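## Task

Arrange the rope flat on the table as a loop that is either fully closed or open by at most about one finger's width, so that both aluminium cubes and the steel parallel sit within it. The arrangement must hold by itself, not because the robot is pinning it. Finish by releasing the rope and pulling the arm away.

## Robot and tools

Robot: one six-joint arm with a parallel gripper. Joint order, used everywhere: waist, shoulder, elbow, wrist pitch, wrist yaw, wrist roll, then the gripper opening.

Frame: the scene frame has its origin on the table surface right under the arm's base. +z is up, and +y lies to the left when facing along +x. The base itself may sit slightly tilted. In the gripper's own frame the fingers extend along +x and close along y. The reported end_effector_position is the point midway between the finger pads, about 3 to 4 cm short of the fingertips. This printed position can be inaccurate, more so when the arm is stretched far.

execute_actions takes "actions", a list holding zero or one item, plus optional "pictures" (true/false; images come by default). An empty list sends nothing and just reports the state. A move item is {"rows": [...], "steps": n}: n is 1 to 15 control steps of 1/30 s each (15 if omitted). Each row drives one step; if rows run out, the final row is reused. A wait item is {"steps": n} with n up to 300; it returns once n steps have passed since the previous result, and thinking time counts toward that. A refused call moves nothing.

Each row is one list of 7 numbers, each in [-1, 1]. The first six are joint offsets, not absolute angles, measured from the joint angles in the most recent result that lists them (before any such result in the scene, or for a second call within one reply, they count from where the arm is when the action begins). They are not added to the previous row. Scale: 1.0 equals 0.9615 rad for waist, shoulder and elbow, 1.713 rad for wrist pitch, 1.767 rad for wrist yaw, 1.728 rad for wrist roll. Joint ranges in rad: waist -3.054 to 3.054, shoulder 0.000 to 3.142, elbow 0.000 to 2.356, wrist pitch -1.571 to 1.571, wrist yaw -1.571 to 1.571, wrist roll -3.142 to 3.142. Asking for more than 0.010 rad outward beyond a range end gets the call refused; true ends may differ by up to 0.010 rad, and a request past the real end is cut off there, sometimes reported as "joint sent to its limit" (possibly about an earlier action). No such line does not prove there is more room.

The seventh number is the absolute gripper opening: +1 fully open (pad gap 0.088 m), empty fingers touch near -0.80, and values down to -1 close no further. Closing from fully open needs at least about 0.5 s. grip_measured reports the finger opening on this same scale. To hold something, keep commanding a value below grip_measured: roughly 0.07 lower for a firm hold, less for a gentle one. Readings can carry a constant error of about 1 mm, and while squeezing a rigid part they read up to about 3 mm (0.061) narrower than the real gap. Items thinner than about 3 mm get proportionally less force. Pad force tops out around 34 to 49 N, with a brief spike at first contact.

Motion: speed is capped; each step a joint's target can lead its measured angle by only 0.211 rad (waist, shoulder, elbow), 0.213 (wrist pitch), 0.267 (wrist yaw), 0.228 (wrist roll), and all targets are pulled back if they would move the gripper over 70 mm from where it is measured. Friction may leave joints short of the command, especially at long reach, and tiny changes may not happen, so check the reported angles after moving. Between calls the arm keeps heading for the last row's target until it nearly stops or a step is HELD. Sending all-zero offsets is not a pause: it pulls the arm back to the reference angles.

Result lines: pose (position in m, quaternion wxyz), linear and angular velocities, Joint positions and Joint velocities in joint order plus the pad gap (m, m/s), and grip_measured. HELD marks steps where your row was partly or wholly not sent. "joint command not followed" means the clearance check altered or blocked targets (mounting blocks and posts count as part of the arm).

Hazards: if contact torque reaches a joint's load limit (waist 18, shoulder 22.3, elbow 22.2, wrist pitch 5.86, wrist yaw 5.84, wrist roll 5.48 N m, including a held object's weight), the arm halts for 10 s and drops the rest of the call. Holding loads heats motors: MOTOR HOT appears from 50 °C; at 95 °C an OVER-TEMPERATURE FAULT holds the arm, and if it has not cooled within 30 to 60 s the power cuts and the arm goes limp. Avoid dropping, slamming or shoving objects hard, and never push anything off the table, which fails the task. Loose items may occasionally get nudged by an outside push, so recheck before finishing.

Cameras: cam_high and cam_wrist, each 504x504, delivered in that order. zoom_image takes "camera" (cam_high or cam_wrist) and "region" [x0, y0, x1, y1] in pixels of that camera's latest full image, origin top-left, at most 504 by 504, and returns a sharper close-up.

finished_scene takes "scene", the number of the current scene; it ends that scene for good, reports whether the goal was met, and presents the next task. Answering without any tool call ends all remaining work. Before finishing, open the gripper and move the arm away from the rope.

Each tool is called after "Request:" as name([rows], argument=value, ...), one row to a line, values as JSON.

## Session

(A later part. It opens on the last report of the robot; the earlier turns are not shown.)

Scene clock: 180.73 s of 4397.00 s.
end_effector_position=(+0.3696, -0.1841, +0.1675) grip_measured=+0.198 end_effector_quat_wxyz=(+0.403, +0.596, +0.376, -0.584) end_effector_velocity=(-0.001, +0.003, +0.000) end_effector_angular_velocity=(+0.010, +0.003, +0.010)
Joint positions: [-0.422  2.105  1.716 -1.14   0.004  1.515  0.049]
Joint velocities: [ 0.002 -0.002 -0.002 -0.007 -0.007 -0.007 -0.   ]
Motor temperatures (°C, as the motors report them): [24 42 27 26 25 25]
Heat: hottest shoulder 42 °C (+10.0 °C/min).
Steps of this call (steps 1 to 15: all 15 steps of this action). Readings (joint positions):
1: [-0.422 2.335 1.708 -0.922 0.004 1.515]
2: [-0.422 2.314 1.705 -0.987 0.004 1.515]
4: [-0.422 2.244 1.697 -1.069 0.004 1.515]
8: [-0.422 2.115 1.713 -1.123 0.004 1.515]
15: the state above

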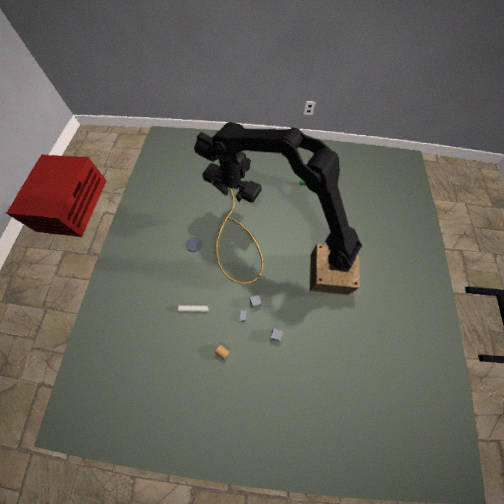

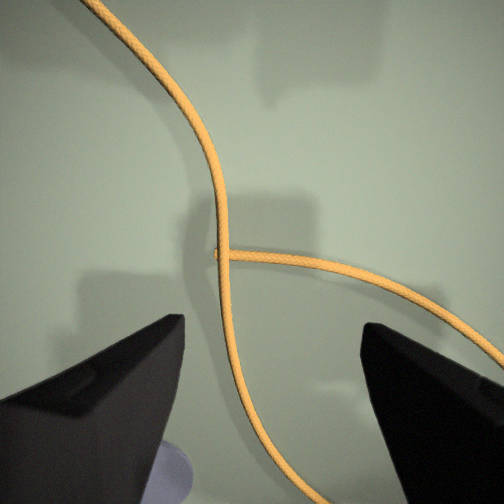

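Request:
execute_actions([
  {"rows":[[0.997,-0.334,-0.757,0.214,0,-0.62,0.4]]},
], pictures=false)

Request:
execute_actions([
  {"steps":25},
], pictures=false)

Request:
execute_actions([
  {"rows":[[0,0.15,-0.07,0.14,0,0,0.4]],"steps":12},
], pictures=false)

Request:
execute_actions([
  {"rows":[[0,0,0,0,0,0,-0.4]],"steps":12},
], pictures=false)

Request:
execute_actions([
  {"rows":[[0,-0.15,0.07,-0.14,0,0,-0.4]],"steps":10},
], pictures=false)

Request:
execute_actions([
  {"rows":[[-0.49,0,0,0,0,-0.25,-0.4]]},
])

Scene clock: 189.53 s of 4397.00 s.
end_effector_position=(+0.3240, +0.0611, +0.1270) grip_measured=+0.397 end_effector_quat_wxyz=(+0.709, +0.218, +0.644, -0.189) end_effector_velocity=(-0.434, +0.401, -0.276) end_effector_angular_velocity=(-0.358, +1.033, +3.064)
Joint positions: [ 0.228  1.8    1.115 -0.784  0.006  0.773  0.058]
Joint velocities: [ 1.438  0.002 -1.106  0.037 -0.007 -1.634  0.   ]
Motor temperatures (°C, as the motors report them): [24 41 27 26 25 25]
Heat: hottest shoulder 41 °C (+8.0 °C/min).
Steps of this call (steps 1 to 15: the robot went on to your last target; steps 16 to 90: nothing new was sent; then 5.30 s passed at rest; steps 91 to 105: all 15 steps of this action). Readings (joint positions):
91: [-0.413 2.082 1.687 -1.097 0.011 1.476]
92: [-0.387 2.050 1.637 -1.045 0.014 1.422]
94: [-0.301 1.971 1.543 -0.954 0.013 1.319]
98: [-0.092 1.831 1.379 -0.826 0.007 1.106]
105: the state above

Scene clock: 190.37 s of 4397.00 s.
end_effector_position=(+0.2577, +0.1397, +0.1021) grip_measured=+0.398 end_effector_quat_wxyz=(+0.707, -0.019, +0.706, +0.018) end_effector_velocity=(-0.003, +0.001, +0.000) end_effector_angular_velocity=(+0.003, +0.010, +0.024)
Joint positions: [ 0.537  1.794  1.    -0.775  0.002  0.446  0.058]
Joint velocities: [ 0.002 -0.002 -0.002 -0.007 -0.007 -0.022  0.   ]
Motor temperatures (°C, as the motors report them): [24 41 27 26 25 25]
Heat: hottest shoulder 41 °C (+8.1 °C/min).
Steps of this call (steps 1 to 25: the robot went on to your last target). Readings (joint positions):
1: [0.279 1.800 1.081 -0.783 0.006 0.715]
2: [0.336 1.800 1.052 -0.782 0.006 0.649]
4: [0.455 1.800 1.017 -0.780 0.002 0.538]
8: [0.540 1.797 1.002 -0.776 -0.002 0.464]
25: the state above

Scene clock: 190.77 s of 4397.00 s.
end_effector_position=(+0.2682, +0.1454, +0.0518) grip_measured=+0.398 end_effector_quat_wxyz=(+0.719, -0.013, +0.695, +0.024) end_effector_velocity=(-0.005, -0.002, +0.000) end_effector_angular_velocity=(-0.004, +0.023, +0.005)
Joint positions: [ 0.537  1.931  0.936 -0.537  0.002  0.446  0.058]
Joint velocities: [-0.002 -0.002 -0.002 -0.022 -0.007 -0.007 -0.   ]
Motor temperatures (°C, as the motors report them): [24 40 27 26 25 25]
Heat: hottest shoulder 40 °C (+7.0 °C/min).
Steps of this call (steps 1 to 12: all 12 steps of this action). Readings (joint positions):
1: [0.537 1.810 0.989 -0.737 0.002 0.446]
2: [0.537 1.833 0.979 -0.659 0.002 0.446]
4: [0.537 1.894 0.967 -0.586 0.002 0.446]
8: [0.537 1.931 0.936 -0.552 0.002 0.446]
12: the state above

Scene clock: 191.17 s of 4397.00 s.
end_effector_position=(+0.2682, +0.1455, +0.0518) grip_measured=-0.214 end_effector_quat_wxyz=(+0.719, -0.012, +0.695, +0.024) end_effector_velocity=(-0.004, +0.002, +0.000) end_effector_angular_velocity=(+0.003, +0.010, +0.000)
Joint positions: [ 0.537  1.931  0.936 -0.537  0.001  0.446  0.029]
Joint velocities: [ 0.007 -0.002 -0.002 -0.007 -0.007  0.007 -0.   ]
Motor temperatures (°C, as the motors report them): [24 40 27 26 25 25]
Heat: hottest shoulder 40 °C (+7.1 °C/min).
Steps of this call (steps 1 to 12: all 12 steps of this action). Readings (joint positions):
1: [0.537 1.931 0.936 -0.538 0.002 0.446]
2: [0.537 1.931 0.936 -0.538 0.002 0.446]
4: [0.537 1.931 0.936 -0.538 0.002 0.446]
8: [0.537 1.931 0.936 -0.537 0.001 0.446]
12: the state above

Scene clock: 191.50 s of 4397.00 s.
end_effector_position=(+0.2589, +0.1405, +0.1027) grip_measured=-0.214 end_effector_quat_wxyz=(+0.710, -0.017, +0.704, +0.019) end_effector_velocity=(-0.023, -0.016, -0.000) end_effector_angular_velocity=(-0.066, +0.106, -0.000)
Joint positions: [ 0.537  1.793  1.    -0.771  0.001  0.446  0.029]
Joint velocities: [-0.007 -0.002 -0.002 -0.125  0.007 -0.007  0.   ]
Motor temperatures (°C, as the motors report them): [24 40 27 26 25 25]
Heat: hottest shoulder 40 °C (+7.1 °C/min).
Steps of this call (steps 1 to 10: all 10 steps of this action). Readings (joint positions):
1: [0.537 1.916 0.946 -0.576 0.001 0.446]
2: [0.537 1.895 0.956 -0.652 0.001 0.446]
4: [0.537 1.835 0.965 -0.727 0.001 0.446]
8: [0.537 1.793 1.000 -0.760 0.001 0.446]
10: the state above

Scene clock: 192.00 s of 4397.00 s.
end_effector_position=(+0.2948, +0.0072, +0.1028) grip_measured=-0.214 end_effector_quat_wxyz=(+0.710, -0.004, +0.704, +0.001) end_effector_velocity=(-0.005, -0.001, +0.000) end_effector_angular_velocity=(+0.006, +0.022, +0.029)
Joint positions: [ 0.066  1.793  1.001 -0.77   0.004  0.019  0.029]
Joint velocities: [-0.007 -0.002 -0.002 -0.022 -0.007 -0.037  0.   ]
Motor temperatures (°C, as the motors report them): [24 40 27 26 25 25]
Heat: hottest shoulder 40 °C (+7.0 °C/min).
Steps of this call (steps 1 to 15: all 15 steps of this action). Readings (joint positions):
1: [0.520 1.793 1.000 -0.774 -0.011 0.393]
2: [0.473 1.793 1.000 -0.773 -0.015 0.321]
4: [0.347 1.793 1.001 -0.767 -0.003 0.185]
8: [0.112 1.793 1.001 -0.767 0.007 0.052]
15: the state above

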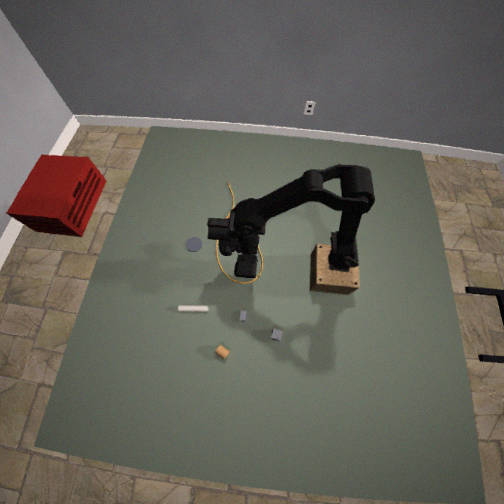

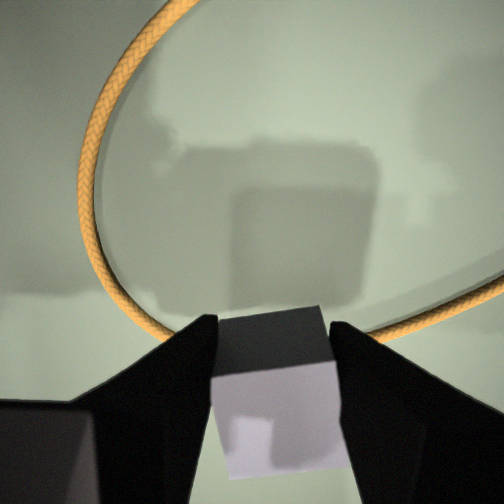

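Request:
execute_actions([
  {"rows":[[0,0.13,0.19,-0.04,0,0,-0.4]],"steps":12},
], pictures=false)

Request:
execute_actions([
  {"rows":[[0,0.14,-0.09,0.14,0,0,-0.4]],"steps":12},
], pictures=false)

Request:
execute_actions([
  {"rows":[[0,0,0,0,0,0,0.3]],"steps":10},
], pictures=false)

Request:
execute_actions([
  {"rows":[[0,-0.14,0.09,-0.14,0,0,0.3]],"steps":10},
], pictures=false)

Request:
execute_actions([
  {"rows":[[0.87,0,0,0,0,0,0.6]]},
], pictures=false)

Request:
execute_actions([
  {"steps":10},
])

Scene clock: 203.80 s of 4397.00 s.
end_effector_position=(+0.3284, +0.0081, +0.1069) grip_measured=-0.214 end_effector_quat_wxyz=(+0.707, -0.005, +0.707, +0.002) end_effector_velocity=(-0.009, +0.000, -0.012) end_effector_angular_velocity=(+0.006, +0.061, -0.010)
Joint positions: [ 0.066  1.906  1.171 -0.837  0.004  0.017  0.029]
Joint velocities: [-0.002  0.037 -0.002 -0.022 -0.007  0.007  0.   ]
Motor temperatures (°C, as the motors report them): [24 38 27 26 25 25]
Heat: hottest shoulder 38 °C (+2.0 °C/min).
Steps of this call (steps 1 to 15: the robot went on to your last target; steps 16 to 90: nothing new was sent; then 8.40 s passed at rest; steps 91 to 102: all 12 steps of this action). Readings (joint positions):
91: [0.066 1.812 1.026 -0.801 0.004 0.017]
92: [0.066 1.841 1.066 -0.820 0.004 0.017]
94: [0.066 1.888 1.132 -0.811 0.004 0.017]
98: [0.066 1.900 1.169 -0.832 0.004 0.017]
102: the state above

Scene clock: 204.20 s of 4397.00 s.
end_effector_position=(+0.3381, +0.0082, +0.0524) grip_measured=-0.213 end_effector_quat_wxyz=(+0.719, -0.005, +0.695, +0.002) end_effector_velocity=(+0.001, -0.002, +0.000) end_effector_angular_velocity=(-0.007, -0.007, +0.005)
Joint positions: [ 0.065  2.031  1.094 -0.6    0.004  0.017  0.029]
Joint velocities: [-0.002 -0.002 -0.002  0.007  0.007 -0.007 -0.   ]
Motor temperatures (°C, as the motors report them): [24 38 27 26 25 25]
Heat: hottest shoulder 38 °C (+2.0 °C/min).
Steps of this call (steps 1 to 12: all 12 steps of this action). Readings (joint positions):
1: [0.066 1.923 1.159 -0.801 0.004 0.017]
2: [0.066 1.941 1.145 -0.722 0.004 0.017]
4: [0.066 1.998 1.127 -0.645 0.004 0.017]
8: [0.065 2.031 1.094 -0.608 0.004 0.017]
12: the state above

Scene clock: 204.53 s of 4397.00 s.
end_effector_position=(+0.3381, +0.0082, +0.0524) grip_measured=+0.283 end_effector_quat_wxyz=(+0.719, -0.005, +0.695, +0.002) end_effector_velocity=(-0.001, +0.002, -0.000) end_effector_angular_velocity=(+0.022, +0.008, +0.006)
Joint positions: [ 0.065  2.031  1.094 -0.6    0.004  0.017  0.053]
Joint velocities: [-0.002  0.002  0.002 -0.007 -0.022 -0.007  0.009]
Motor temperatures (°C, as the motors report them): [24 38 27 26 25 25]
Heat: hottest shoulder 38 °C (+2.0 °C/min).
Steps of this call (steps 1 to 10: all 10 steps of this action). Readings (joint positions):
1: [0.065 2.031 1.094 -0.600 0.004 0.017]
2: [0.065 2.031 1.094 -0.600 0.004 0.017]
4: [0.065 2.031 1.094 -0.600 0.004 0.017]
8: [0.065 2.031 1.094 -0.600 0.004 0.017]
10: the state above

Scene clock: 204.87 s of 4397.00 s.
end_effector_position=(+0.3336, +0.0081, +0.1125) grip_measured=+0.297 end_effector_quat_wxyz=(+0.715, -0.005, +0.699, +0.002) end_effector_velocity=(-0.034, -0.001, -0.001) end_effector_angular_velocity=(+0.004, +0.154, -0.024)
Joint positions: [ 0.065  1.895  1.18  -0.832  0.004  0.017  0.054]
Joint velocities: [-0.002 -0.002 -0.002 -0.154 -0.007  0.022 -0.   ]
Motor temperatures (°C, as the motors report them): [24 38 27 26 25 25]
Heat: hottest shoulder 38 °C (+2.0 °C/min).
Steps of this call (steps 1 to 10: all 10 steps of this action). Readings (joint positions):
1: [0.065 2.018 1.106 -0.638 0.004 0.017]
2: [0.065 2.001 1.119 -0.713 0.004 0.017]
4: [0.065 1.947 1.137 -0.786 0.004 0.017]
8: [0.065 1.897 1.180 -0.822 0.004 0.017]
10: the state above

Scene clock: 205.37 s of 4397.00 s.
end_effector_position=(+0.2214, +0.2509, +0.1126) grip_measured=+0.597 end_effector_quat_wxyz=(+0.656, -0.280, +0.638, +0.289) end_effector_velocity=(-0.192, +0.163, +0.000) end_effector_angular_velocity=(-0.011, +0.021, +0.728)
Joint positions: [ 0.886  1.895  1.181 -0.829 -0.002  0.017  0.068]
Joint velocities: [ 0.75  -0.002 -0.002 -0.022 -0.007  0.022  0.   ]
Motor temperatures (°C, as the motors report them): [24 38 27 26 25 25]
Heat: hottest shoulder 38 °C (+2.0 °C/min).
Steps of this call (steps 1 to 15: all 15 steps of this action). Readings (joint positions):
1: [0.080 1.895 1.180 -0.835 0.015 0.017]
2: [0.122 1.895 1.180 -0.835 0.018 0.018]
4: [0.241 1.895 1.181 -0.829 0.010 0.018]
8: [0.496 1.895 1.181 -0.829 0.007 0.018]
15: the state above

Scene clock: 205.70 s of 4397.00 s.
end_effector_position=(+0.2177, +0.2536, +0.1126) grip_measured=+0.598 end_effector_quat_wxyz=(+0.653, -0.287, +0.636, +0.293) end_effector_velocity=(-0.005, -0.003, +0.000) end_effector_angular_velocity=(-0.012, +0.020, +0.010)
Joint positions: [ 0.901  1.895  1.181 -0.831  0.002  0.017  0.068]
Joint velocities: [ 0.002 -0.002 -0.002 -0.022 -0.007 -0.007 -0.   ]
Motor temperatures (°C, as the motors report them): [24 38 27 26 25 25]
Heat: hottest shoulder 38 °C (+2.0 °C/min).
Steps of this call (steps 1 to 10: the robot went on to your last target). Readings (joint positions):
1: [0.904 1.895 1.181 -0.830 -0.002 0.017]
2: [0.911 1.895 1.181 -0.831 -0.002 0.017]
4: [0.907 1.895 1.181 -0.831 0.000 0.017]
8: [0.901 1.895 1.181 -0.831 0.002 0.017]
10: the state above

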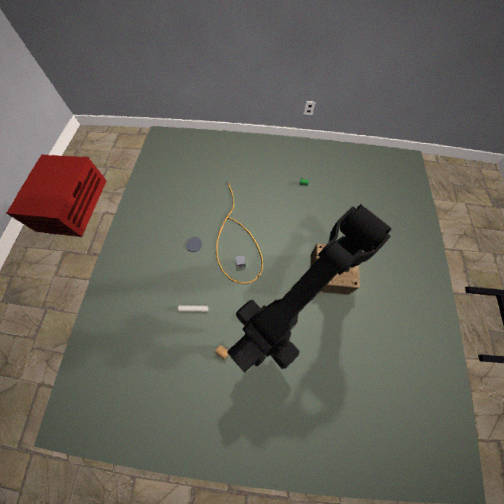

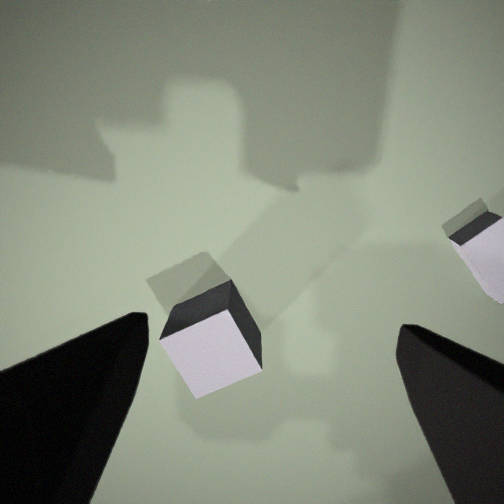

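Request:
execute_actions([
  {"rows":[[0.095,-0.08,-0.15,0.025,0,-0.26,0.5]]},
])

Scene clock: 209.53 s of 4397.00 s.
end_effector_position=(+0.1756, +0.2481, +0.1031) grip_measured=+0.503 end_effector_quat_wxyz=(+0.545, -0.451, +0.545, +0.450) end_effector_velocity=(-0.004, -0.001, -0.001) end_effector_angular_velocity=(+0.003, +0.025, +0.020)
Joint positions: [ 0.994  1.829  1.049 -0.79   0.001 -0.427  0.064]
Joint velocities: [-0.002  0.002 -0.002 -0.007 -0.022 -0.022 -0.   ]
Motor temperatures (°C, as the motors report them): [24 38 27 26 25 25]
Heat: hottest shoulder 38 °C (+0.0 °C/min).
Steps of this call (steps 1 to 30: the robot went on to your last target; steps 31 to 90: nothing new was sent; then 0.33 s passed at rest; steps 91 to 105: all 15 steps of this action). Readings (joint positions):
91: [0.907 1.886 1.162 -0.810 0.006 -0.031]
92: [0.924 1.868 1.130 -0.800 0.008 -0.103]
94: [0.968 1.841 1.079 -0.807 0.003 -0.241]
98: [0.996 1.836 1.050 -0.793 0.001 -0.391]
105: the state above

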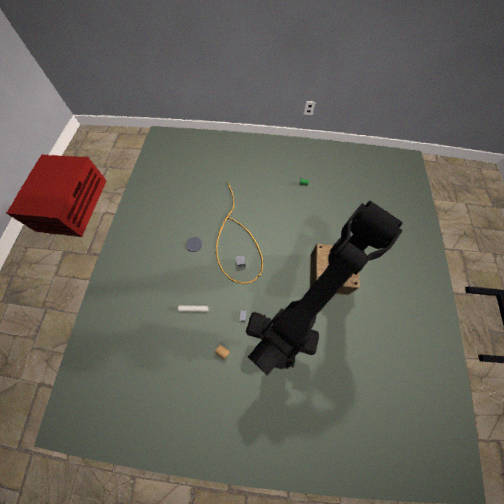

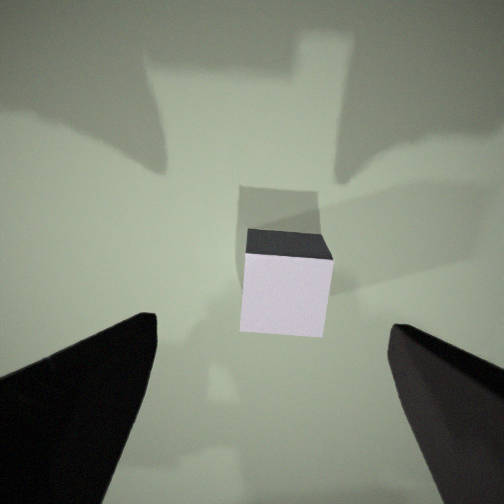

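Request:
execute_actions([
  {"rows":[[0,0.15,-0.075,0.14,0,0,0.5]],"steps":12},
], pictures=false)

Request:
execute_actions([
  {"rows":[[0,0,0,0,0,0,-0.4]],"steps":12},
], pictures=false)

Request:
execute_actions([
  {"rows":[[0,-0.15,0.075,-0.14,0,0,-0.4]],"steps":10},
], pictures=false)

Request:
execute_actions([
  {"rows":[[-1,0.2,0.29,-0.04,0,0.9,-0.4]]},
], pictures=false)

Request:
execute_actions([
  {"steps":15},
], pictures=false)

Request:
execute_actions([
  {"rows":[[-0.17,0,0,0,0,0.15,-0.4]]},
])

Scene clock: 216.90 s of 4397.00 s.
end_effector_position=(+0.1813, +0.2562, +0.0497) grip_measured=+0.502 end_effector_quat_wxyz=(+0.555, -0.449, +0.533, +0.454) end_effector_velocity=(-0.002, -0.001, +0.000) end_effector_angular_velocity=(+0.007, +0.022, +0.001)
Joint positions: [ 0.994  1.968  0.98  -0.552  0.001 -0.429  0.064]
Joint velocities: [-0.007 -0.002 -0.002 -0.007 -0.022 -0.007 -0.   ]
Motor temperatures (°C, as the motors report them): [24 37 26 26 25 25]
Heat: hottest shoulder 37 °C (-2.0 °C/min).
Steps of this call (steps 1 to 15: the robot went on to your last target; steps 16 to 90: nothing new was sent; then 3.97 s passed at rest; steps 91 to 102: all 12 steps of this action). Readings (joint positions):
91: [0.994 1.845 1.038 -0.753 0.001 -0.429]
92: [0.994 1.866 1.027 -0.676 0.001 -0.429]
94: [0.994 1.927 1.014 -0.602 0.001 -0.429]
98: [0.994 1.967 0.980 -0.568 0.001 -0.429]
102: the state above

Scene clock: 217.30 s of 4397.00 s.
end_effector_position=(+0.1814, +0.2562, +0.0497) grip_measured=-0.228 end_effector_quat_wxyz=(+0.555, -0.449, +0.533, +0.454) end_effector_velocity=(-0.001, +0.002, +0.000) end_effector_angular_velocity=(+0.010, +0.002, -0.005)
Joint positions: [ 0.994  1.968  0.98  -0.552  0.002 -0.429  0.028]
Joint velocities: [ 0.002 -0.002 -0.002  0.007 -0.007  0.007  0.006]
Motor temperatures (°C, as the motors report them): [24 37 26 26 25 25]
Heat: hottest shoulder 37 °C (-2.0 °C/min).
Steps of this call (steps 1 to 12: all 12 steps of this action). Readings (joint positions):
1: [0.994 1.968 0.980 -0.553 0.001 -0.429]
2: [0.994 1.968 0.980 -0.553 0.001 -0.429]
4: [0.994 1.968 0.980 -0.553 0.001 -0.429]
8: [0.994 1.968 0.980 -0.553 0.002 -0.429]
12: the state above

Scene clock: 217.63 s of 4397.00 s.
end_effector_position=(+0.1766, +0.2494, +0.1038) grip_measured=-0.225 end_effector_quat_wxyz=(+0.547, -0.451, +0.541, +0.452) end_effector_velocity=(-0.018, -0.025, -0.001) end_effector_angular_velocity=(-0.114, +0.089, +0.020)
Joint positions: [ 0.994  1.828  1.05  -0.785  0.002 -0.429  0.028]
Joint velocities: [-0.002  0.002 -0.002 -0.139 -0.007 -0.022 -0.   ]
Motor temperatures (°C, as the motors report them): [24 37 26 26 25 25]
Heat: hottest shoulder 37 °C (-2.0 °C/min).
Steps of this call (steps 1 to 10: all 10 steps of this action). Readings (joint positions):
1: [0.994 1.952 0.991 -0.590 0.002 -0.429]
2: [0.994 1.933 1.001 -0.666 0.002 -0.429]
4: [0.994 1.873 1.012 -0.742 0.002 -0.429]
8: [0.994 1.828 1.050 -0.774 0.002 -0.429]
10: the state above

Scene clock: 218.13 s of 4397.00 s.
end_effector_position=(+0.3597, +0.0721, +0.1079) grip_measured=-0.225 end_effector_quat_wxyz=(+0.713, +0.095, +0.689, -0.085) end_effector_velocity=(+0.114, -0.616, -0.015) end_effector_angular_velocity=(+0.058, +0.082, -3.549)
Joint positions: [ 0.236  2.007  1.32  -0.848 -0.002  0.453  0.028]
Joint velocities: [-1.712  0.042 -0.002 -0.022 -0.007  1.839 -0.   ]
Motor temperatures (°C, as the motors report them): [24 37 26 26 25 25]
Heat: hottest shoulder 37 °C (-2.0 °C/min).
Steps of this call (steps 1 to 15: all 15 steps of this action). Readings (joint positions):
1: [0.982 1.852 1.073 -0.817 -0.009 -0.389]
2: [0.946 1.888 1.117 -0.834 -0.013 -0.329]
4: [0.851 1.958 1.206 -0.823 -0.007 -0.220]
8: [0.635 1.995 1.300 -0.839 -0.004 0.022]
15: the state above

Scene clock: 218.63 s of 4397.00 s.
end_effector_position=(+0.3658, -0.0023, +0.1071) grip_measured=-0.225 end_effector_quat_wxyz=(+0.609, +0.380, +0.589, -0.371) end_effector_velocity=(-0.003, +0.001, -0.001) end_effector_angular_velocity=(+0.025, +0.012, -0.117)
Joint positions: [ 0.034  2.01   1.32  -0.852  0.004  1.115  0.028]
Joint velocities: [-0.007  0.002 -0.002 -0.007 -0.022  0.11   0.   ]
Motor temperatures (°C, as the motors report them): [24 37 26 26 25 25]
Heat: hottest shoulder 37 °C (-2.0 °C/min).
Steps of this call (steps 1 to 15: the robot went on to your last target). Readings (joint positions):
1: [0.179 2.008 1.320 -0.848 -0.002 0.516]
2: [0.124 2.009 1.320 -0.848 0.001 0.584]
4: [0.045 2.010 1.320 -0.851 0.008 0.722]
8: [0.021 2.010 1.320 -0.852 0.006 0.989]
15: the state above

Scene clock: 219.13 s of 4397.00 s.
end_effector_position=(+0.3605, -0.0621, +0.1071) grip_measured=-0.225 end_effector_quat_wxyz=(+0.518, +0.496, +0.498, -0.488) end_effector_velocity=(+0.001, +0.002, +0.000) end_effector_angular_velocity=(+0.006, -0.008, +0.010)
Joint positions: [-0.129  2.01   1.32  -0.852  0.006  1.371  0.028]
Joint velocities: [ 0.002 -0.002 -0.002  0.007 -0.007 -0.007 -0.   ]
Motor temperatures (°C, as the motors report them): [24 37 26 26 25 25]
Heat: hottest shoulder 37 °C (-3.0 °C/min).
Steps of this call (steps 1 to 15: all 15 steps of this action). Readings (joint positions):
1: [0.024 2.010 1.320 -0.852 -0.006 1.168]
2: [-0.004 2.010 1.320 -0.852 -0.010 1.235]
4: [-0.080 2.010 1.320 -0.852 0.002 1.311]
8: [-0.144 2.010 1.320 -0.852 0.008 1.360]
15: the state above

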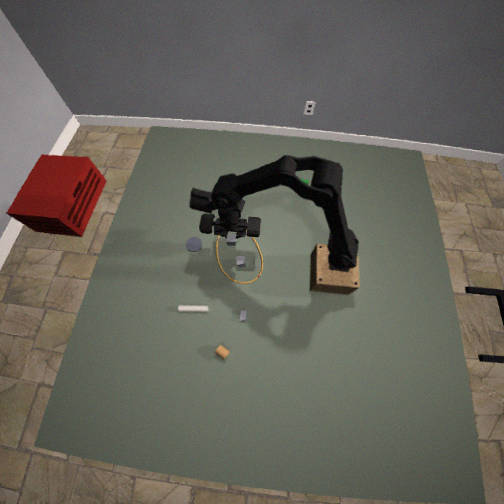

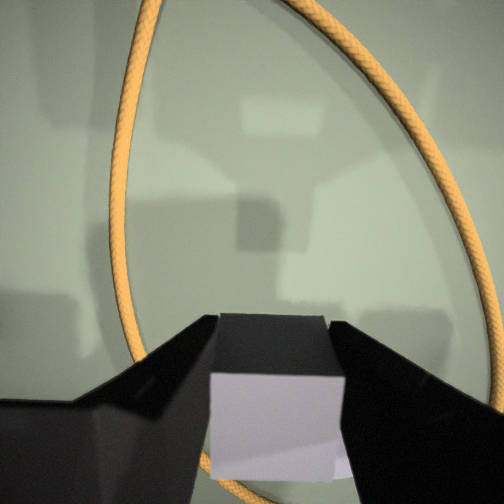

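Request:
execute_actions([
  {"rows":[[0,0.125,-0.09,0.125,0,0,-0.4]],"steps":12},
], pictures=false)

Request:
execute_actions([
  {"rows":[[0,0,0,0,0,0,0.3]],"steps":10},
], pictures=false)

Request:
execute_actions([
  {"rows":[[0,-0.125,0.09,-0.125,0,0,0.3]],"steps":10},
], pictures=false)

Request:
execute_actions([
  {"rows":[[0.77,0,0,0,0,0.45,0.3]]},
], pictures=false)

Request:
execute_actions([
  {"steps":10},
])

Scene clock: 229.50 s of 4397.00 s.
end_effector_position=(+0.3661, -0.0632, +0.0525) grip_measured=-0.223 end_effector_quat_wxyz=(+0.523, +0.501, +0.491, -0.484) end_effector_velocity=(+0.007, -0.001, +0.001) end_effector_angular_velocity=(-0.014, -0.035, +0.009)
Joint positions: [-0.129  2.121  1.242 -0.642  0.006  1.372  0.028]
Joint velocities: [ 0.002 -0.002 -0.002  0.037  0.007 -0.007 -0.   ]
Motor temperatures (°C, as the motors report them): [24 37 27 26 25 25]
Heat: hottest shoulder 37 °C (-3.0 °C/min).
Steps of this call (steps 1 to 15: the robot went on to your last target; steps 16 to 90: nothing new was sent; then 6.97 s passed at rest; steps 91 to 102: all 12 steps of this action). Readings (joint positions):
91: [-0.129 2.022 1.308 -0.819 0.006 1.372]
92: [-0.129 2.035 1.294 -0.746 0.006 1.372]
94: [-0.129 2.083 1.277 -0.679 0.006 1.372]
98: [-0.129 2.121 1.243 -0.651 0.006 1.372]
102: the state above

Scene clock: 229.83 s of 4397.00 s.
end_effector_position=(+0.3664, -0.0632, +0.0525) grip_measured=+0.283 end_effector_quat_wxyz=(+0.524, +0.501, +0.491, -0.484) end_effector_velocity=(-0.002, +0.001, +0.000) end_effector_angular_velocity=(+0.009, +0.006, -0.009)
Joint positions: [-0.129  2.121  1.242 -0.64   0.006  1.372  0.053]
Joint velocities: [-0.002 -0.002 -0.002 -0.007 -0.007  0.007  0.009]
Motor temperatures (°C, as the motors report them): [24 37 27 26 25 25]
Heat: hottest shoulder 37 °C (-3.0 °C/min).
Steps of this call (steps 1 to 10: all 10 steps of this action). Readings (joint positions):
1: [-0.129 2.121 1.242 -0.640 0.006 1.372]
2: [-0.129 2.121 1.242 -0.640 0.006 1.372]
4: [-0.129 2.121 1.242 -0.640 0.006 1.372]
8: [-0.129 2.121 1.242 -0.640 0.006 1.372]
10: the state above

Scene clock: 230.17 s of 4397.00 s.
end_effector_position=(+0.3651, -0.0631, +0.1128) grip_measured=+0.297 end_effector_quat_wxyz=(+0.524, +0.501, +0.490, -0.483) end_effector_velocity=(-0.024, +0.004, -0.001) end_effector_angular_velocity=(+0.025, +0.107, +0.005)
Joint positions: [-0.129  1.999  1.329 -0.847  0.006  1.372  0.054]
Joint velocities: [-0.002 -0.002 -0.002 -0.11  -0.007 -0.007 -0.   ]
Motor temperatures (°C, as the motors report them): [24 37 27 26 25 25]
Heat: hottest shoulder 37 °C (-3.1 °C/min).
Steps of this call (steps 1 to 10: all 10 steps of this action). Readings (joint positions):
1: [-0.129 2.110 1.254 -0.678 0.006 1.372]
2: [-0.129 2.098 1.268 -0.746 0.006 1.372]
4: [-0.129 2.052 1.285 -0.810 0.006 1.372]
8: [-0.129 2.002 1.327 -0.839 0.006 1.372]
10: the state above

Scene clock: 230.67 s of 4397.00 s.
end_effector_position=(+0.3138, +0.1983, +0.1129) grip_measured=+0.298 end_effector_quat_wxyz=(+0.508, +0.515, +0.499, -0.477) end_effector_velocity=(-0.141, +0.219, +0.000) end_effector_angular_velocity=(+0.030, +0.028, +0.363)
Joint positions: [ 0.603  1.999  1.329 -0.845  0.001  2.12   0.054]
Joint velocities: [ 0.691 -0.002 -0.002 -0.007 -0.022  0.33  -0.   ]
Motor temperatures (°C, as the motors report them): [24 37 27 26 25 25]
Heat: hottest shoulder 37 °C (-3.1 °C/min).
Steps of this call (steps 1 to 15: all 15 steps of this action). Readings (joint positions):
1: [-0.117 1.999 1.329 -0.850 0.016 1.420]
2: [-0.083 1.999 1.329 -0.850 0.019 1.484]
4: [0.021 1.999 1.329 -0.846 0.014 1.603]
8: [0.251 1.999 1.329 -0.845 0.010 1.845]
15: the state above

Scene clock: 231.00 s of 4397.00 s.
end_effector_position=(+0.3124, +0.1998, +0.1129) grip_measured=+0.298 end_effector_quat_wxyz=(+0.504, +0.520, +0.493, -0.483) end_effector_velocity=(-0.003, -0.002, -0.001) end_effector_angular_velocity=(+0.012, +0.022, +0.001)
Joint positions: [ 0.61   1.999  1.329 -0.846  0.004  2.146  0.054]
Joint velocities: [-0.007 -0.002 -0.007 -0.007 -0.022 -0.007  0.   ]
Motor temperatures (°C, as the motors report them): [24 37 27 26 25 25]
Heat: hottest shoulder 37 °C (-3.0 °C/min).
Steps of this call (steps 1 to 10: the robot went on to your last target). Readings (joint positions):
1: [0.620 1.999 1.329 -0.845 0.001 2.129]
2: [0.625 1.999 1.329 -0.845 0.001 2.135]
4: [0.621 1.999 1.329 -0.846 0.002 2.141]
8: [0.610 1.999 1.329 -0.846 0.004 2.146]
10: the state above

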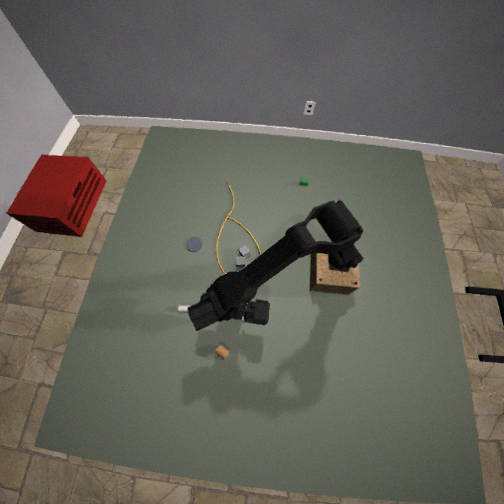

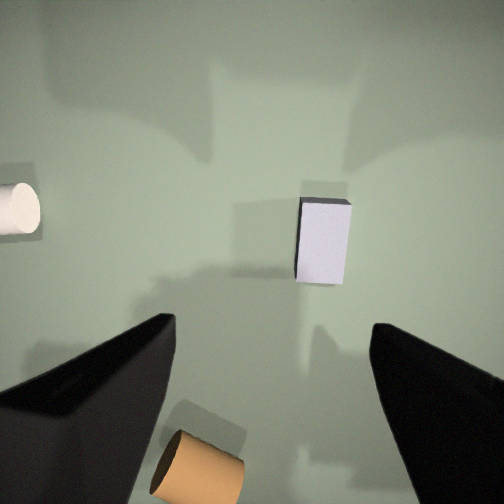

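Request:
execute_actions([
  {"rows":[[-0.02,-0.07,-0.12,0,0,0,0.3]],"steps":12},
], pictures=false)

Request:
execute_actions([
  {"rows":[[0,0.15,-0.1,0.14,0,0,0.3]],"steps":12},
])

Request:
execute_actions([
  {"rows":[[0,0,0,0,0,0,-0.6]],"steps":12},
], pictures=false)

Scene clock: 235.73 s of 4397.00 s.
end_effector_position=(+0.2909, +0.1786, +0.1072) grip_measured=+0.298 end_effector_quat_wxyz=(+0.496, +0.507, +0.492, -0.505) end_effector_velocity=(+0.003, +0.002, +0.008) end_effector_angular_velocity=(+0.023, -0.023, +0.005)
Joint positions: [ 0.592  1.945  1.226 -0.848  0.004  2.147  0.054]
Joint velocities: [-0.002 -0.027 -0.002  0.007 -0.007 -0.007  0.   ]
Motor temperatures (°C, as the motors report them): [24 37 27 26 25 25]
Heat: hottest shoulder 37 °C (-4.1 °C/min).
Steps of this call (steps 1 to 30: the robot went on to your last target; steps 31 to 90: nothing new was sent; then 1.33 s passed at rest; steps 91 to 102: all 12 steps of this action). Readings (joint positions):
91: [0.609 1.991 1.314 -0.835 0.004 2.147]
92: [0.606 1.976 1.289 -0.838 0.004 2.147]
94: [0.598 1.953 1.248 -0.853 0.004 2.147]
98: [0.592 1.949 1.227 -0.849 0.004 2.147]
102: the state above

Scene clock: 236.13 s of 4397.00 s.
end_effector_position=(+0.2928, +0.1795, +0.0439) grip_measured=+0.298 end_effector_quat_wxyz=(+0.497, +0.509, +0.491, -0.502) end_effector_velocity=(-0.009, -0.003, -0.002) end_effector_angular_velocity=(+0.002, +0.039, -0.010)
Joint positions: [ 0.592  2.082  1.135 -0.612  0.006  2.147  0.054]
Joint velocities: [-0.002 -0.002 -0.012 -0.022 -0.022  0.007  0.   ]
Motor temperatures (°C, as the motors report them): [24 37 27 26 25 25]
Heat: hottest shoulder 37 °C (-4.0 °C/min).
Steps of this call (steps 1 to 12: all 12 steps of this action). Readings (joint positions):
1: [0.592 1.959 1.213 -0.811 0.004 2.147]
2: [0.592 1.976 1.197 -0.733 0.004 2.147]
4: [0.592 2.035 1.176 -0.658 0.004 2.147]
8: [0.592 2.083 1.134 -0.626 0.006 2.147]
12: the state above

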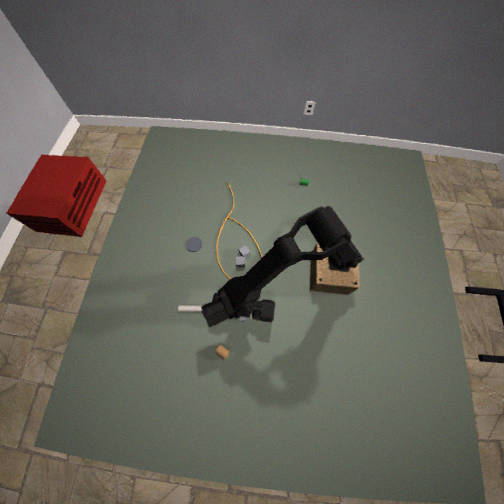

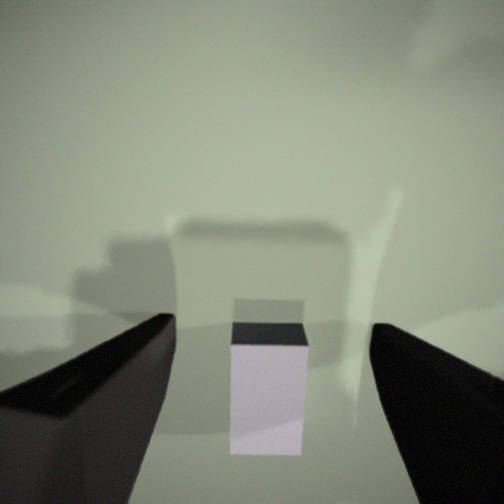

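Scene clock: 236.53 s of 4397.00 s.
end_effector_position=(+0.2929, +0.1796, +0.0439) grip_measured=-0.449 end_effector_quat_wxyz=(+0.497, +0.510, +0.491, -0.502) end_effector_velocity=(-0.002, +0.001, +0.002) end_effector_angular_velocity=(+0.005, +0.006, +0.010)
Joint positions: [ 0.592  2.082  1.135 -0.612  0.006  2.147  0.017]
Joint velocities: [ 0.002 -0.007 -0.002 -0.007 -0.007 -0.007 -0.   ]
Motor temperatures (°C, as the motors report them): [24 37 27 26 25 25]
Heat: hottest shoulder 37 °C (-4.0 °C/min).
Steps of this call (steps 1 to 12: all 12 steps of this action). Readings (joint positions):
1: [0.592 2.082 1.135 -0.612 0.006 2.147]
2: [0.592 2.082 1.135 -0.612 0.006 2.147]
4: [0.592 2.082 1.135 -0.612 0.006 2.147]
8: [0.592 2.082 1.135 -0.612 0.006 2.147]
12: the state above

Place at about (.375,-.08).

Request:
execute_actions([
  {"rows":[[0,-0.15,0.1,-0.14,0,0,-0.6]],"steps":10},
], pictures=false)

Request:
execute_actions([
  {"rows":[[-0.79,0.11,0.17,-0.02,0,-0.46,-0.6]]},
], pictures=false)

Request:
execute_actions([
  {"steps":10},
])

Scene clock: 240.43 s of 4397.00 s.
end_effector_position=(+0.2939, +0.1802, +0.1108) grip_measured=-0.449 end_effector_quat_wxyz=(+0.498, +0.513, +0.490, -0.499) end_effector_velocity=(-0.030, -0.016, -0.001) end_effector_angular_velocity=(-0.063, +0.142, +0.020)
Joint positions: [ 0.592  1.938  1.232 -0.844  0.006  2.147  0.017]
Joint velocities: [-0.002 -0.002 -0.002 -0.154 -0.022 -0.022 -0.   ]
Motor temperatures (°C, as the motors report them): [24 36 27 26 25 25]
Heat: hottest shoulder 36 °C (-6.0 °C/min).
Steps of this call (steps 1 to 15: the robot went on to your last target; steps 16 to 90: nothing new was sent; then 0.57 s passed at rest; steps 91 to 100: all 10 steps of this action). Readings (joint positions):
91: [0.592 2.068 1.149 -0.650 0.006 2.147]
92: [0.592 2.053 1.163 -0.726 0.006 2.147]
94: [0.592 1.995 1.183 -0.801 0.006 2.147]
98: [0.592 1.940 1.231 -0.833 0.006 2.147]
100: the state above

Scene clock: 240.93 s of 4397.00 s.
end_effector_position=(+0.3742, -0.0670, +0.1147) grip_measured=-0.450 end_effector_quat_wxyz=(+0.518, +0.506, +0.485, -0.491) end_effector_velocity=(-0.089, -0.418, -0.009) end_effector_angular_velocity=(-0.101, +0.099, -0.660)
Joint positions: [-0.134  2.032  1.386 -0.874  0.01   1.391  0.017]
Joint velocities: [-1.087  0.022 -0.002 -0.051  0.095 -0.432 -0.   ]
Motor temperatures (°C, as the motors report them): [24 36 27 26 25 25]
Heat: hottest shoulder 36 °C (-6.1 °C/min).
Steps of this call (steps 1 to 15: all 15 steps of this action). Readings (joint positions):
1: [0.581 1.951 1.247 -0.865 -0.003 2.107]
2: [0.548 1.971 1.275 -0.873 -0.008 2.048]
4: [0.453 2.008 1.330 -0.861 -0.003 1.933]
8: [0.235 2.024 1.377 -0.869 0.002 1.696]
15: the state above

Scene clock: 241.27 s of 4397.00 s.
end_effector_position=(+0.3713, -0.0784, +0.1144) grip_measured=-0.450 end_effector_quat_wxyz=(+0.518, +0.504, +0.487, -0.491) end_effector_velocity=(-0.001, +0.000, +0.001) end_effector_angular_velocity=(+0.007, +0.001, +0.005)
Joint positions: [-0.166  2.032  1.386 -0.877  0.008  1.356  0.017]
Joint velocities: [-0.002 -0.002  0.002 -0.007 -0.007 -0.007 -0.   ]
Motor temperatures (°C, as the motors report them): [24 36 27 26 25 25]
Heat: hottest shoulder 36 °C (-6.1 °C/min).
Steps of this call (steps 1 to 10: the robot went on to your last target). Readings (joint positions):
1: [-0.163 2.032 1.386 -0.876 0.012 1.380]
2: [-0.180 2.032 1.386 -0.877 0.013 1.372]
4: [-0.184 2.032 1.386 -0.877 0.012 1.362]
8: [-0.168 2.032 1.386 -0.877 0.008 1.356]
10: the state above

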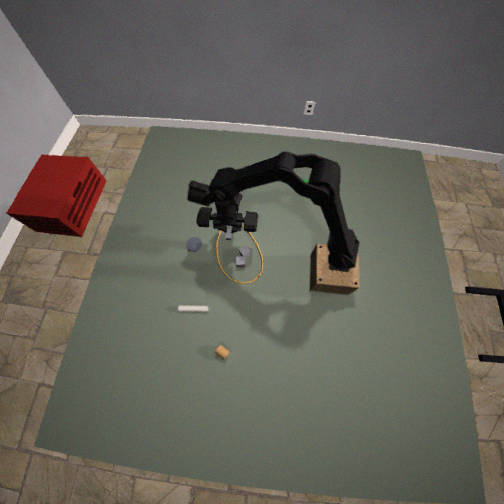

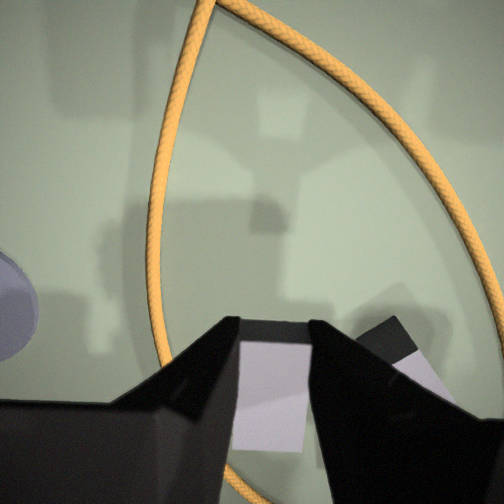

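Request:
execute_actions([
  {"rows":[[0,0.145,-0.1,0.13,0,0,-0.6]],"steps":12},
], pictures=false)

Request:
execute_actions([
  {"rows":[[0,0,0,0,0,0,0]],"steps":10},
], pictures=false)

Request:
execute_actions([
  {"rows":[[0,-0.2,0.1,-0.15,0,0,0]],"steps":10},
], pictures=false)

Request:
execute_actions([
  {"rows":[[0,-0.8,-0.3,-0.2,0,-0.78,0]]},
], pictures=false)

Request:
execute_actions([
  {"steps":15},
])

Request:
zoom_image(camera="cam_high", region=[180,170,300,300])

Scene clock: 247.10 s of 4397.00 s.
end_effector_position=(+0.3723, -0.0786, +0.0467) grip_measured=-0.450 end_effector_quat_wxyz=(+0.516, +0.503, +0.489, -0.492) end_effector_velocity=(-0.012, +0.005, -0.004) end_effector_angular_velocity=(+0.030, +0.036, +0.006)
Joint positions: [-0.166  2.169  1.295 -0.658  0.008  1.355  0.017]
Joint velocities: [-0.002 -0.002 -0.022 -0.022 -0.022 -0.007  0.   ]
Motor temperatures (°C, as the motors report them): [24 36 27 26 25 25]
Heat: hottest shoulder 36 °C (-5.1 °C/min).
Steps of this call (steps 1 to 30: the robot went on to your last target; steps 31 to 90: nothing new was sent; then 2.43 s passed at rest; steps 91 to 102: all 12 steps of this action). Readings (joint positions):
91: [-0.166 2.048 1.373 -0.844 0.008 1.355]
92: [-0.166 2.064 1.359 -0.768 0.008 1.355]
94: [-0.166 2.118 1.340 -0.697 0.008 1.355]
98: [-0.166 2.169 1.294 -0.674 0.008 1.355]
102: the state above

Scene clock: 247.43 s of 4397.00 s.
end_effector_position=(+0.3723, -0.0786, +0.0466) grip_measured=-0.015 end_effector_quat_wxyz=(+0.516, +0.503, +0.489, -0.492) end_effector_velocity=(-0.002, +0.002, +0.000) end_effector_angular_velocity=(+0.008, +0.006, +0.010)
Joint positions: [-0.166  2.169  1.295 -0.658  0.008  1.355  0.038]
Joint velocities: [ 0.002 -0.002 -0.002 -0.007 -0.007 -0.007  0.007]
Motor temperatures (°C, as the motors report them): [24 36 27 26 25 25]
Heat: hottest shoulder 36 °C (-5.0 °C/min).
Steps of this call (steps 1 to 10: all 10 steps of this action). Readings (joint positions):
1: [-0.166 2.169 1.295 -0.658 0.008 1.355]
2: [-0.166 2.169 1.295 -0.658 0.008 1.355]
4: [-0.166 2.169 1.295 -0.658 0.008 1.355]
8: [-0.166 2.169 1.295 -0.658 0.008 1.355]
10: the state above

Scene clock: 247.77 s of 4397.00 s.
end_effector_position=(+0.3740, -0.0790, +0.1407) grip_measured=-0.003 end_effector_quat_wxyz=(+0.533, +0.514, +0.471, -0.480) end_effector_velocity=(-0.036, +0.008, -0.003) end_effector_angular_velocity=(+0.041, +0.164, +0.006)
Joint positions: [-0.166  1.967  1.398 -0.903  0.008  1.355  0.039]
Joint velocities: [-0.002 -0.002 -0.002 -0.168 -0.007 -0.007  0.   ]
Motor temperatures (°C, as the motors report them): [24 36 27 26 25 25]
Heat: hottest shoulder 36 °C (-5.1 °C/min).
Steps of this call (steps 1 to 10: all 10 steps of this action). Readings (joint positions):
1: [-0.166 2.155 1.304 -0.686 0.008 1.355]
2: [-0.166 2.137 1.313 -0.750 0.008 1.355]
4: [-0.166 2.071 1.331 -0.843 0.008 1.355]
8: [-0.166 1.976 1.393 -0.891 0.008 1.355]
10: the state above

Scene clock: 248.27 s of 4397.00 s.
end_effector_position=(+0.2250, -0.0480, +0.2667) grip_measured=-0.002 end_effector_quat_wxyz=(+0.750, +0.219, +0.589, -0.208) end_effector_velocity=(-0.068, +0.015, +0.172) end_effector_angular_velocity=(-0.598, -0.656, +1.976)
Joint positions: [-0.166  1.227  1.126 -1.242  0.008  0.411  0.039]
Joint velocities: [-0.002 -0.828  0.002 -0.051 -0.007 -2.029 -0.   ]
Motor temperatures (°C, as the motors report them): [24 36 27 26 25 25]
Heat: hottest shoulder 36 °C (-5.0 °C/min).
Steps of this call (steps 1 to 15: all 15 steps of this action). Readings (joint positions):
1: [-0.166 1.947 1.378 -0.912 0.008 1.315]
2: [-0.166 1.917 1.337 -0.968 0.008 1.261]
4: [-0.166 1.829 1.240 -1.085 0.008 1.158]
8: [-0.166 1.608 1.130 -1.216 0.008 0.889]
15: the state above

Scene clock: 248.77 s of 4397.00 s.
end_effector_position=(+0.2219, -0.0473, +0.2712) grip_measured=-0.002 end_effector_quat_wxyz=(+0.785, +0.065, +0.610, -0.087) end_effector_velocity=(-0.002, +0.003, -0.001) end_effector_angular_velocity=(+0.017, +0.004, +0.024)
Joint positions: [-0.166  1.199  1.122 -1.244  0.008  0.011  0.039]
Joint velocities: [-0.002 -0.002 -0.002 -0.007 -0.022 -0.022 -0.   ]
Motor temperatures (°C, as the motors report them): [24 36 27 26 25 25]
Heat: hottest shoulder 36 °C (-5.1 °C/min).
Steps of this call (steps 1 to 15: the robot went on to your last target). Readings (joint positions):
1: [-0.166 1.207 1.126 -1.244 0.008 0.342]
2: [-0.166 1.200 1.126 -1.244 0.008 0.273]
4: [-0.166 1.199 1.125 -1.244 0.008 0.143]
8: [-0.166 1.199 1.122 -1.244 0.008 0.037]
15: the state above

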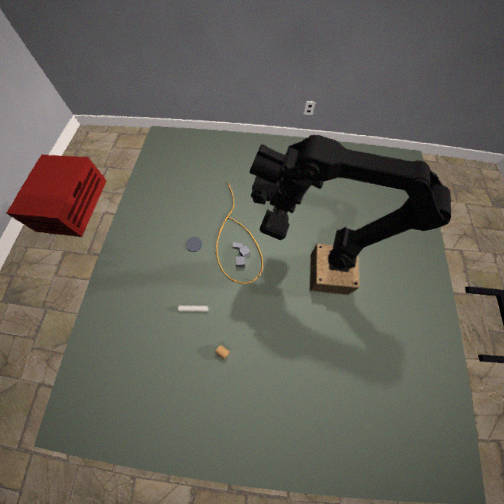

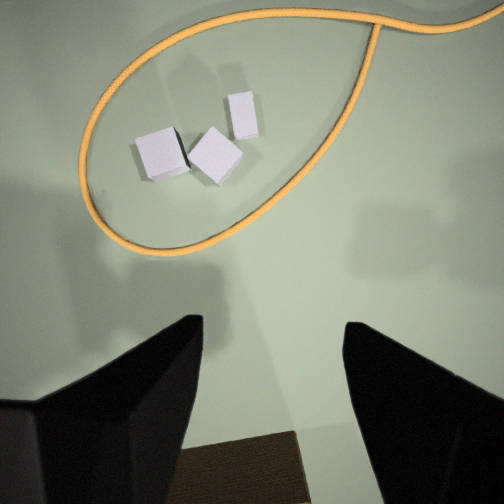

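Region (180, 170, 300, 300) of cam_high's 504x504 image, scaled by 3.877, with more detail than that image has; it fills the left 465 columns of this view, and the rest is white.

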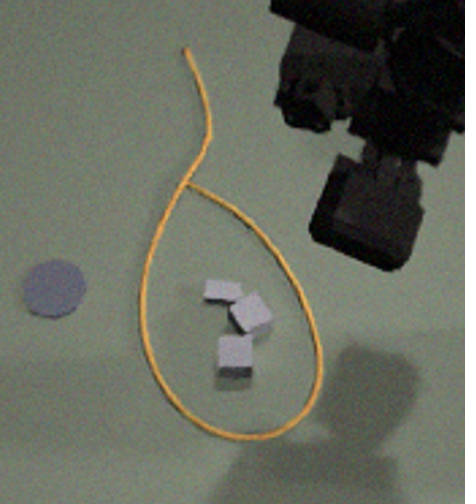

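Request:
finished_scene(scene=1)

The scene is finished: the task was done.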